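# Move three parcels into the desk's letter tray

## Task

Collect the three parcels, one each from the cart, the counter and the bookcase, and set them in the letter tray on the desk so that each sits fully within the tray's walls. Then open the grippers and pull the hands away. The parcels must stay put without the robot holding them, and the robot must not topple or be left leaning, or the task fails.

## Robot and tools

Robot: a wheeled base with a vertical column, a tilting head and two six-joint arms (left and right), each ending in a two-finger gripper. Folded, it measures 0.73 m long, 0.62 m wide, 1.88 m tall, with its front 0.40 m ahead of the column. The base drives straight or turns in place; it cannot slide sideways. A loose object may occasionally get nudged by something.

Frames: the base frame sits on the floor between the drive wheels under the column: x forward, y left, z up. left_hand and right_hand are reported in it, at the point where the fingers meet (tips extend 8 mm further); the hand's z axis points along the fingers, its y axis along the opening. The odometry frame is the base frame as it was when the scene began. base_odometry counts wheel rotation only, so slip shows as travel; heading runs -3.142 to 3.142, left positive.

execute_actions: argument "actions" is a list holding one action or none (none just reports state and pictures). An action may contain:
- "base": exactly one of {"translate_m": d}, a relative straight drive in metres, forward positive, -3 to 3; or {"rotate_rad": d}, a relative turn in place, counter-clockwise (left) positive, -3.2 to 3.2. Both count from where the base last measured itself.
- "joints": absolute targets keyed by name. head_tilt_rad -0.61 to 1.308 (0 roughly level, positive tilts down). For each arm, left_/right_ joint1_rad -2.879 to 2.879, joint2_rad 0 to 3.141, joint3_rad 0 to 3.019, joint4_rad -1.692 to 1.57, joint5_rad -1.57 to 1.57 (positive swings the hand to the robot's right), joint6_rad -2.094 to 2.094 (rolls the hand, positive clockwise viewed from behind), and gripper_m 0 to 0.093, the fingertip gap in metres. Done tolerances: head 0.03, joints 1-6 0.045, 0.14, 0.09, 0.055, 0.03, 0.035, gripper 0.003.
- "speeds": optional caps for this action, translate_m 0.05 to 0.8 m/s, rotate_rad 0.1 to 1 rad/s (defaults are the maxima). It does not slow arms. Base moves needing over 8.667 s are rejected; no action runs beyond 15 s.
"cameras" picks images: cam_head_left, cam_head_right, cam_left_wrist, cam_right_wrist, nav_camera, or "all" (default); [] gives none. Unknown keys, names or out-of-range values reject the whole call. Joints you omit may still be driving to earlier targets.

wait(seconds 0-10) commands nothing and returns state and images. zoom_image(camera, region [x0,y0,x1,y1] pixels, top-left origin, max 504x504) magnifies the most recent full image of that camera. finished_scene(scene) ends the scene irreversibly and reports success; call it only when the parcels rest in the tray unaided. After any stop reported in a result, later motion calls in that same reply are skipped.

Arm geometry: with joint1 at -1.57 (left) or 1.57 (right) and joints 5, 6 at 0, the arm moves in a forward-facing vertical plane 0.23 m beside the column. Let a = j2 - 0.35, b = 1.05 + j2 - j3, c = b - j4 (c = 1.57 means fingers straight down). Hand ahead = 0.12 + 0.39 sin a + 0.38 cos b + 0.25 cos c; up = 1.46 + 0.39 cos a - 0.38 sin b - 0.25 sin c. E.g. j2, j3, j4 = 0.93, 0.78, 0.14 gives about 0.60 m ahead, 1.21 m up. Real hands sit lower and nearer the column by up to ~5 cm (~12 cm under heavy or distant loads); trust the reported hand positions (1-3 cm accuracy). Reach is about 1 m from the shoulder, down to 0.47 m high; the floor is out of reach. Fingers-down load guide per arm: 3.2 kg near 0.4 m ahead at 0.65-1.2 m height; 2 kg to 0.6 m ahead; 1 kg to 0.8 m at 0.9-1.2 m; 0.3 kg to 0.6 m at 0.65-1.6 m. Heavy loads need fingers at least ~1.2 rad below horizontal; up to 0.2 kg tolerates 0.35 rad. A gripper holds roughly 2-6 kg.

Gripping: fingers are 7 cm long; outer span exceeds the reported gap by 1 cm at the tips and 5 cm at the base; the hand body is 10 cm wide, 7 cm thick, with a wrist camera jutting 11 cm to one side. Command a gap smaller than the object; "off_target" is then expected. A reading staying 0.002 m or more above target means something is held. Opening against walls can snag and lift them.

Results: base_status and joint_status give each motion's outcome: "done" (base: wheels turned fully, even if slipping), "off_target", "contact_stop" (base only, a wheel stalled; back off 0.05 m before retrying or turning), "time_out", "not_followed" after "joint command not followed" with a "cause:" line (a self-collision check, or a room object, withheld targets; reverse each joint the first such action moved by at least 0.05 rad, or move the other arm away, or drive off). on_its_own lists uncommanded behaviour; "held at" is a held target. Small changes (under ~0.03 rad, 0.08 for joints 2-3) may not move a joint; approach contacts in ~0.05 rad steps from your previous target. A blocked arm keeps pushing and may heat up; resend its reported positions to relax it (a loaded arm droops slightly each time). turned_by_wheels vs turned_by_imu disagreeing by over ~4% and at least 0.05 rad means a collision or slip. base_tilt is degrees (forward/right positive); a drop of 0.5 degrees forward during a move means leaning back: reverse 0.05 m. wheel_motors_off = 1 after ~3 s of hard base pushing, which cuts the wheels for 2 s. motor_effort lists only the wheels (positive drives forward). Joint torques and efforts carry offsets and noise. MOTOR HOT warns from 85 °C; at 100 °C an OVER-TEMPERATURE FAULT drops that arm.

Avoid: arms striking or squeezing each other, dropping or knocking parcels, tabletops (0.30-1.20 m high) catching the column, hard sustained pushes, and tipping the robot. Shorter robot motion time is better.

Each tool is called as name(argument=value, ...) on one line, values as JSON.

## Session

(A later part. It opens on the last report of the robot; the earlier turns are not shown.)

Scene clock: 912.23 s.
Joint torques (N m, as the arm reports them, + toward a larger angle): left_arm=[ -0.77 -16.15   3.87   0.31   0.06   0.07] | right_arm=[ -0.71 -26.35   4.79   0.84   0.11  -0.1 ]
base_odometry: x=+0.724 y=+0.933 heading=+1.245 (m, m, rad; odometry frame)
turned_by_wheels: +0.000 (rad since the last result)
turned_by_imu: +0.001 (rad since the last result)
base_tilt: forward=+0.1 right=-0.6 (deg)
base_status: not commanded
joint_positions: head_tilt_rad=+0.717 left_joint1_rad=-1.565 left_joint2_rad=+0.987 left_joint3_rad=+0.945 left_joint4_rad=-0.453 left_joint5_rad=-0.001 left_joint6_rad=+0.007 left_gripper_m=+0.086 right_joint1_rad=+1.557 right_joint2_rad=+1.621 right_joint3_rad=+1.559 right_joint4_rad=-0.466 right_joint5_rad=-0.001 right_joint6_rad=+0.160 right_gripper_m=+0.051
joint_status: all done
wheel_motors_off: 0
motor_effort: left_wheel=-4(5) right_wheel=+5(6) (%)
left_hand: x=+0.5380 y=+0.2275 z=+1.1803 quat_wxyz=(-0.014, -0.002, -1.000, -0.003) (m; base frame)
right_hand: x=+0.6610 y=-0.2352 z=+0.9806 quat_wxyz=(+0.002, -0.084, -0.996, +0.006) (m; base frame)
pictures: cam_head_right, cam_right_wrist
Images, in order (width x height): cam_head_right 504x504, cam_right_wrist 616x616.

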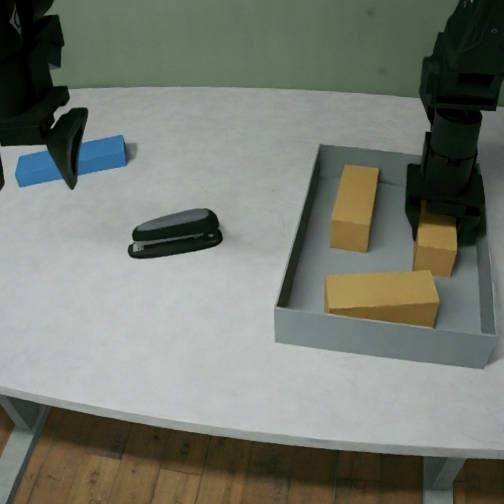

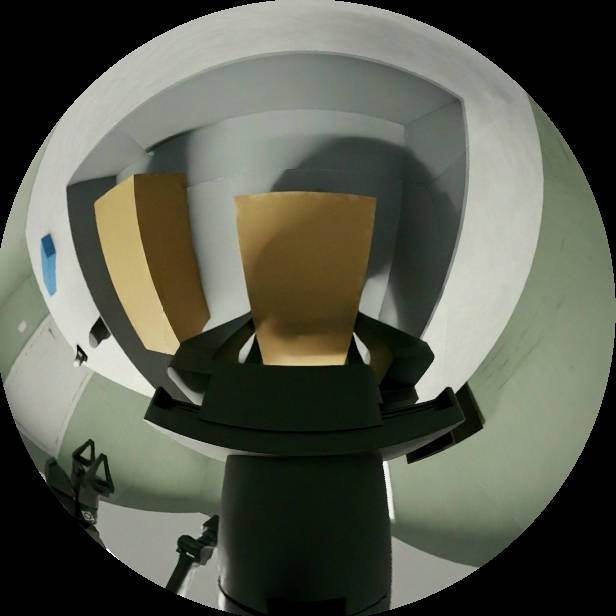

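execute_actions(actions=[{"joints": {"right_gripper_m": 0.07}}], cameras=["cam_right_wrist"])

execute_actions(actions=[{"joints": {"right_joint2_rad": 1.36, "right_joint4_rad": -0.74}}], cameras=["cam_head_right", "cam_right_wrist"])

Scene clock: 916.97 s.
Joint torques (N m, as the arm reports them, + toward a larger angle): left_arm=[ -1.06 -15.76   3.96   0.28   0.04   0.1 ] | right_arm=[ -0.83 -25.84   4.92   0.86   0.11  -0.1 ]
base_odometry: x=+0.724 y=+0.933 heading=+1.245 (m, m, rad; odometry frame)
turned_by_wheels: +0.000 (rad since the last result)
turned_by_imu: +0.001 (rad since the last result)
base_tilt: forward=+0.2 right=-0.6 (deg)
base_status: not commanded
joint_positions: head_tilt_rad=+0.717 left_joint1_rad=-1.565 left_joint2_rad=+0.987 left_joint3_rad=+0.945 left_joint4_rad=-0.453 left_joint5_rad=-0.001 left_joint6_rad=+0.007 left_gripper_m=+0.086 right_joint1_rad=+1.557 right_joint2_rad=+1.618 right_joint3_rad=+1.559 right_joint4_rad=-0.466 right_joint5_rad=-0.001 right_joint6_rad=+0.160 right_gripper_m=+0.070
joint_status: all done
wheel_motors_off: 0
motor_effort: left_wheel=-4(4) right_wheel=+5(5) (%)
left_hand: x=+0.5380 y=+0.2275 z=+1.1803 quat_wxyz=(-0.014, -0.002, -1.000, -0.003) (m; base frame)
right_hand: x=+0.6626 y=-0.2351 z=+0.9825 quat_wxyz=(+0.000, -0.084, -0.996, +0.006) (m; base frame)
pictures: cam_right_wrist
Images, in order (width x height): cam_right_wrist 616x616.

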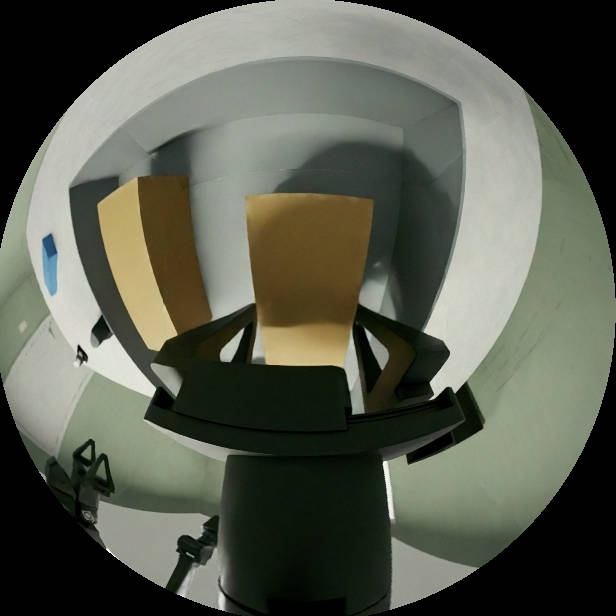

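Scene clock: 918.27 s.
Joint torques (N m, as the arm reports them, + toward a larger angle): left_arm=[ -1.27 -15.39   3.91   0.36   0.1    0.05] | right_arm=[ -0.83 -24.5    6.86  -0.03   0.11  -0.1 ]
base_odometry: x=+0.724 y=+0.933 heading=+1.245 (m, m, rad; odometry frame)
turned_by_wheels: +0.000 (rad since the last result)
turned_by_imu: +0.000 (rad since the last result)
base_tilt: forward=+0.3 right=-0.5 (deg)
base_status: not commanded
joint_positions: head_tilt_rad=+0.717 left_joint1_rad=-1.565 left_joint2_rad=+0.987 left_joint3_rad=+0.945 left_joint4_rad=-0.453 left_joint5_rad=-0.001 left_joint6_rad=+0.007 left_gripper_m=+0.086 right_joint1_rad=+1.557 right_joint2_rad=+1.358 right_joint3_rad=+1.559 right_joint4_rad=-0.730 right_joint5_rad=-0.001 right_joint6_rad=+0.160 right_gripper_m=+0.070
joint_status: all done
wheel_motors_off: 0
motor_effort: left_wheel=-4(5) right_wheel=+5(5) (%)
left_hand: x=+0.5380 y=+0.2275 z=+1.1803 quat_wxyz=(-0.014, -0.002, -1.000, -0.003) (m; base frame)
right_hand: x=+0.7020 y=-0.2336 z=+1.1284 quat_wxyz=(+0.002, -0.084, -0.996, +0.006) (m; base frame)
pictures: cam_head_right, cam_right_wrist
Images, in order (width x height): cam_head_right 504x504, cam_right_wrist 616x616.

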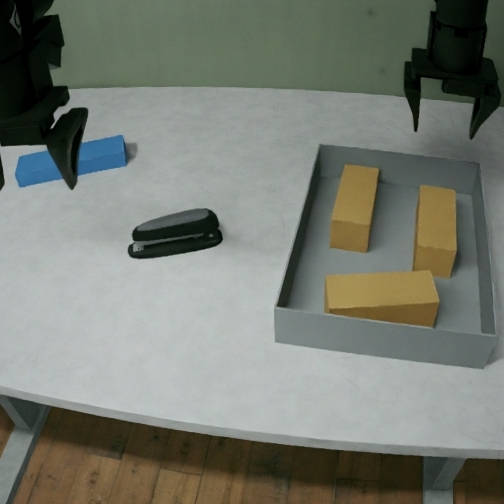

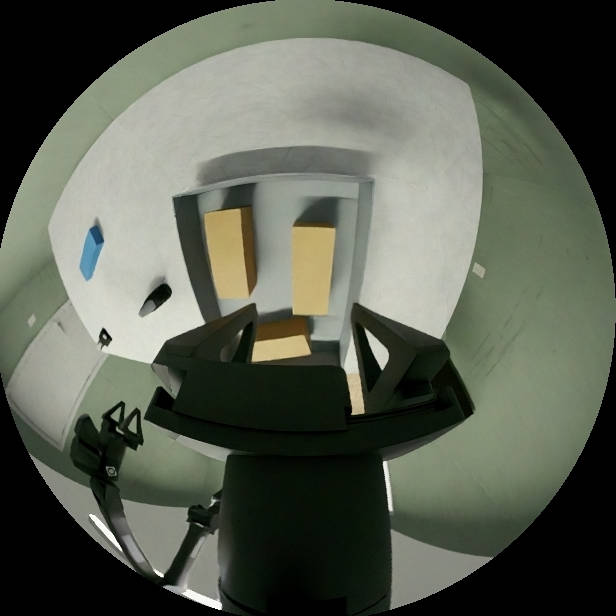

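execute_actions(actions=[{"base": {"translate_m": -0.35}, "joints": {"right_joint2_rad": 0.85, "right_joint3_rad": 1.2, "right_joint4_rad": -0.87, "left_joint2_rad": 0.75, "left_joint3_rad": 0.7, "head_tilt_rad": 0.55}}], cameras=["cam_head_right", "cam_head_left"])

Scene clock: 928.10 s.
Joint torques (N m, as the arm reports them, + toward a larger angle): left_arm=[ -0.21 -12.56   3.74   0.32   0.07   0.05] | right_arm=[ -0.73 -18.28   6.97   0.19   0.11  -0.1 ]
base_odometry: x=+0.612 y=+0.601 heading=+1.246 (m, m, rad; odometry frame)
turned_by_wheels: +0.001 (rad since the last result)
turned_by_imu: +0.002 (rad since the last result)
base_tilt: forward=+0.2 right=-0.6 (deg)
base_status: done
joint_positions: head_tilt_rad=+0.567 left_joint1_rad=-1.565 left_joint2_rad=+0.751 left_joint3_rad=+0.699 left_joint4_rad=-0.453 left_joint5_rad=-0.001 left_joint6_rad=+0.007 left_gripper_m=+0.086 right_joint1_rad=+1.557 right_joint2_rad=+0.839 right_joint3_rad=+1.212 right_joint4_rad=-0.864 right_joint5_rad=-0.001 right_joint6_rad=+0.160 right_gripper_m=+0.070
joint_status: all done
wheel_motors_off: 0
motor_effort: left_wheel=+0(51) right_wheel=-1(42) (%)
left_hand: x=+0.4536 y=+0.2270 z=+1.2237 quat_wxyz=(-0.009, -0.002, -1.000, -0.003) (m; base frame)
right_hand: x=+0.6123 y=-0.2308 z=+1.3109 quat_wxyz=(-0.017, -0.083, -0.996, +0.004) (m; base frame)
pictures: cam_head_left, cam_head_right
Images, in order (width x height): cam_head_left 504x504, cam_head_right 504x504.

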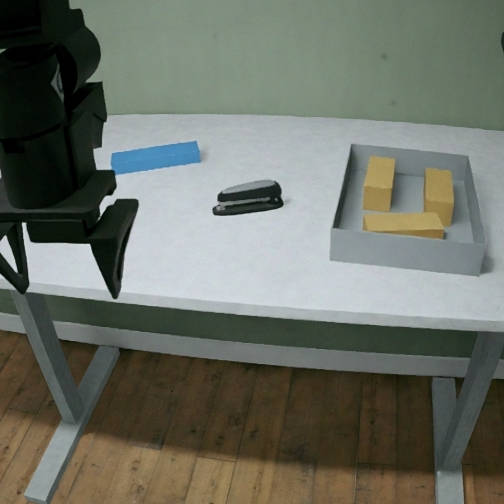

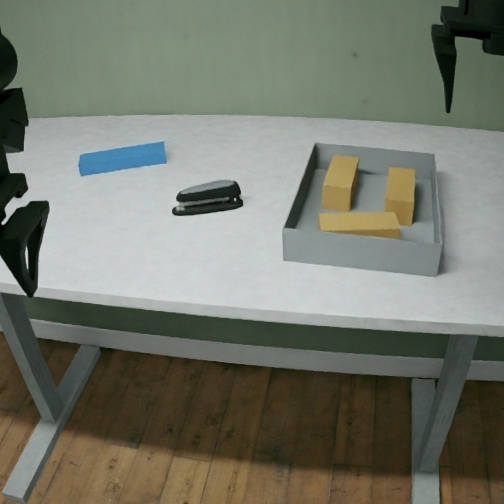

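All three parcels lie flat inside the tray, and the robot is clear of it.

finished_scene(scene=2)

The scene is finished: the task was done.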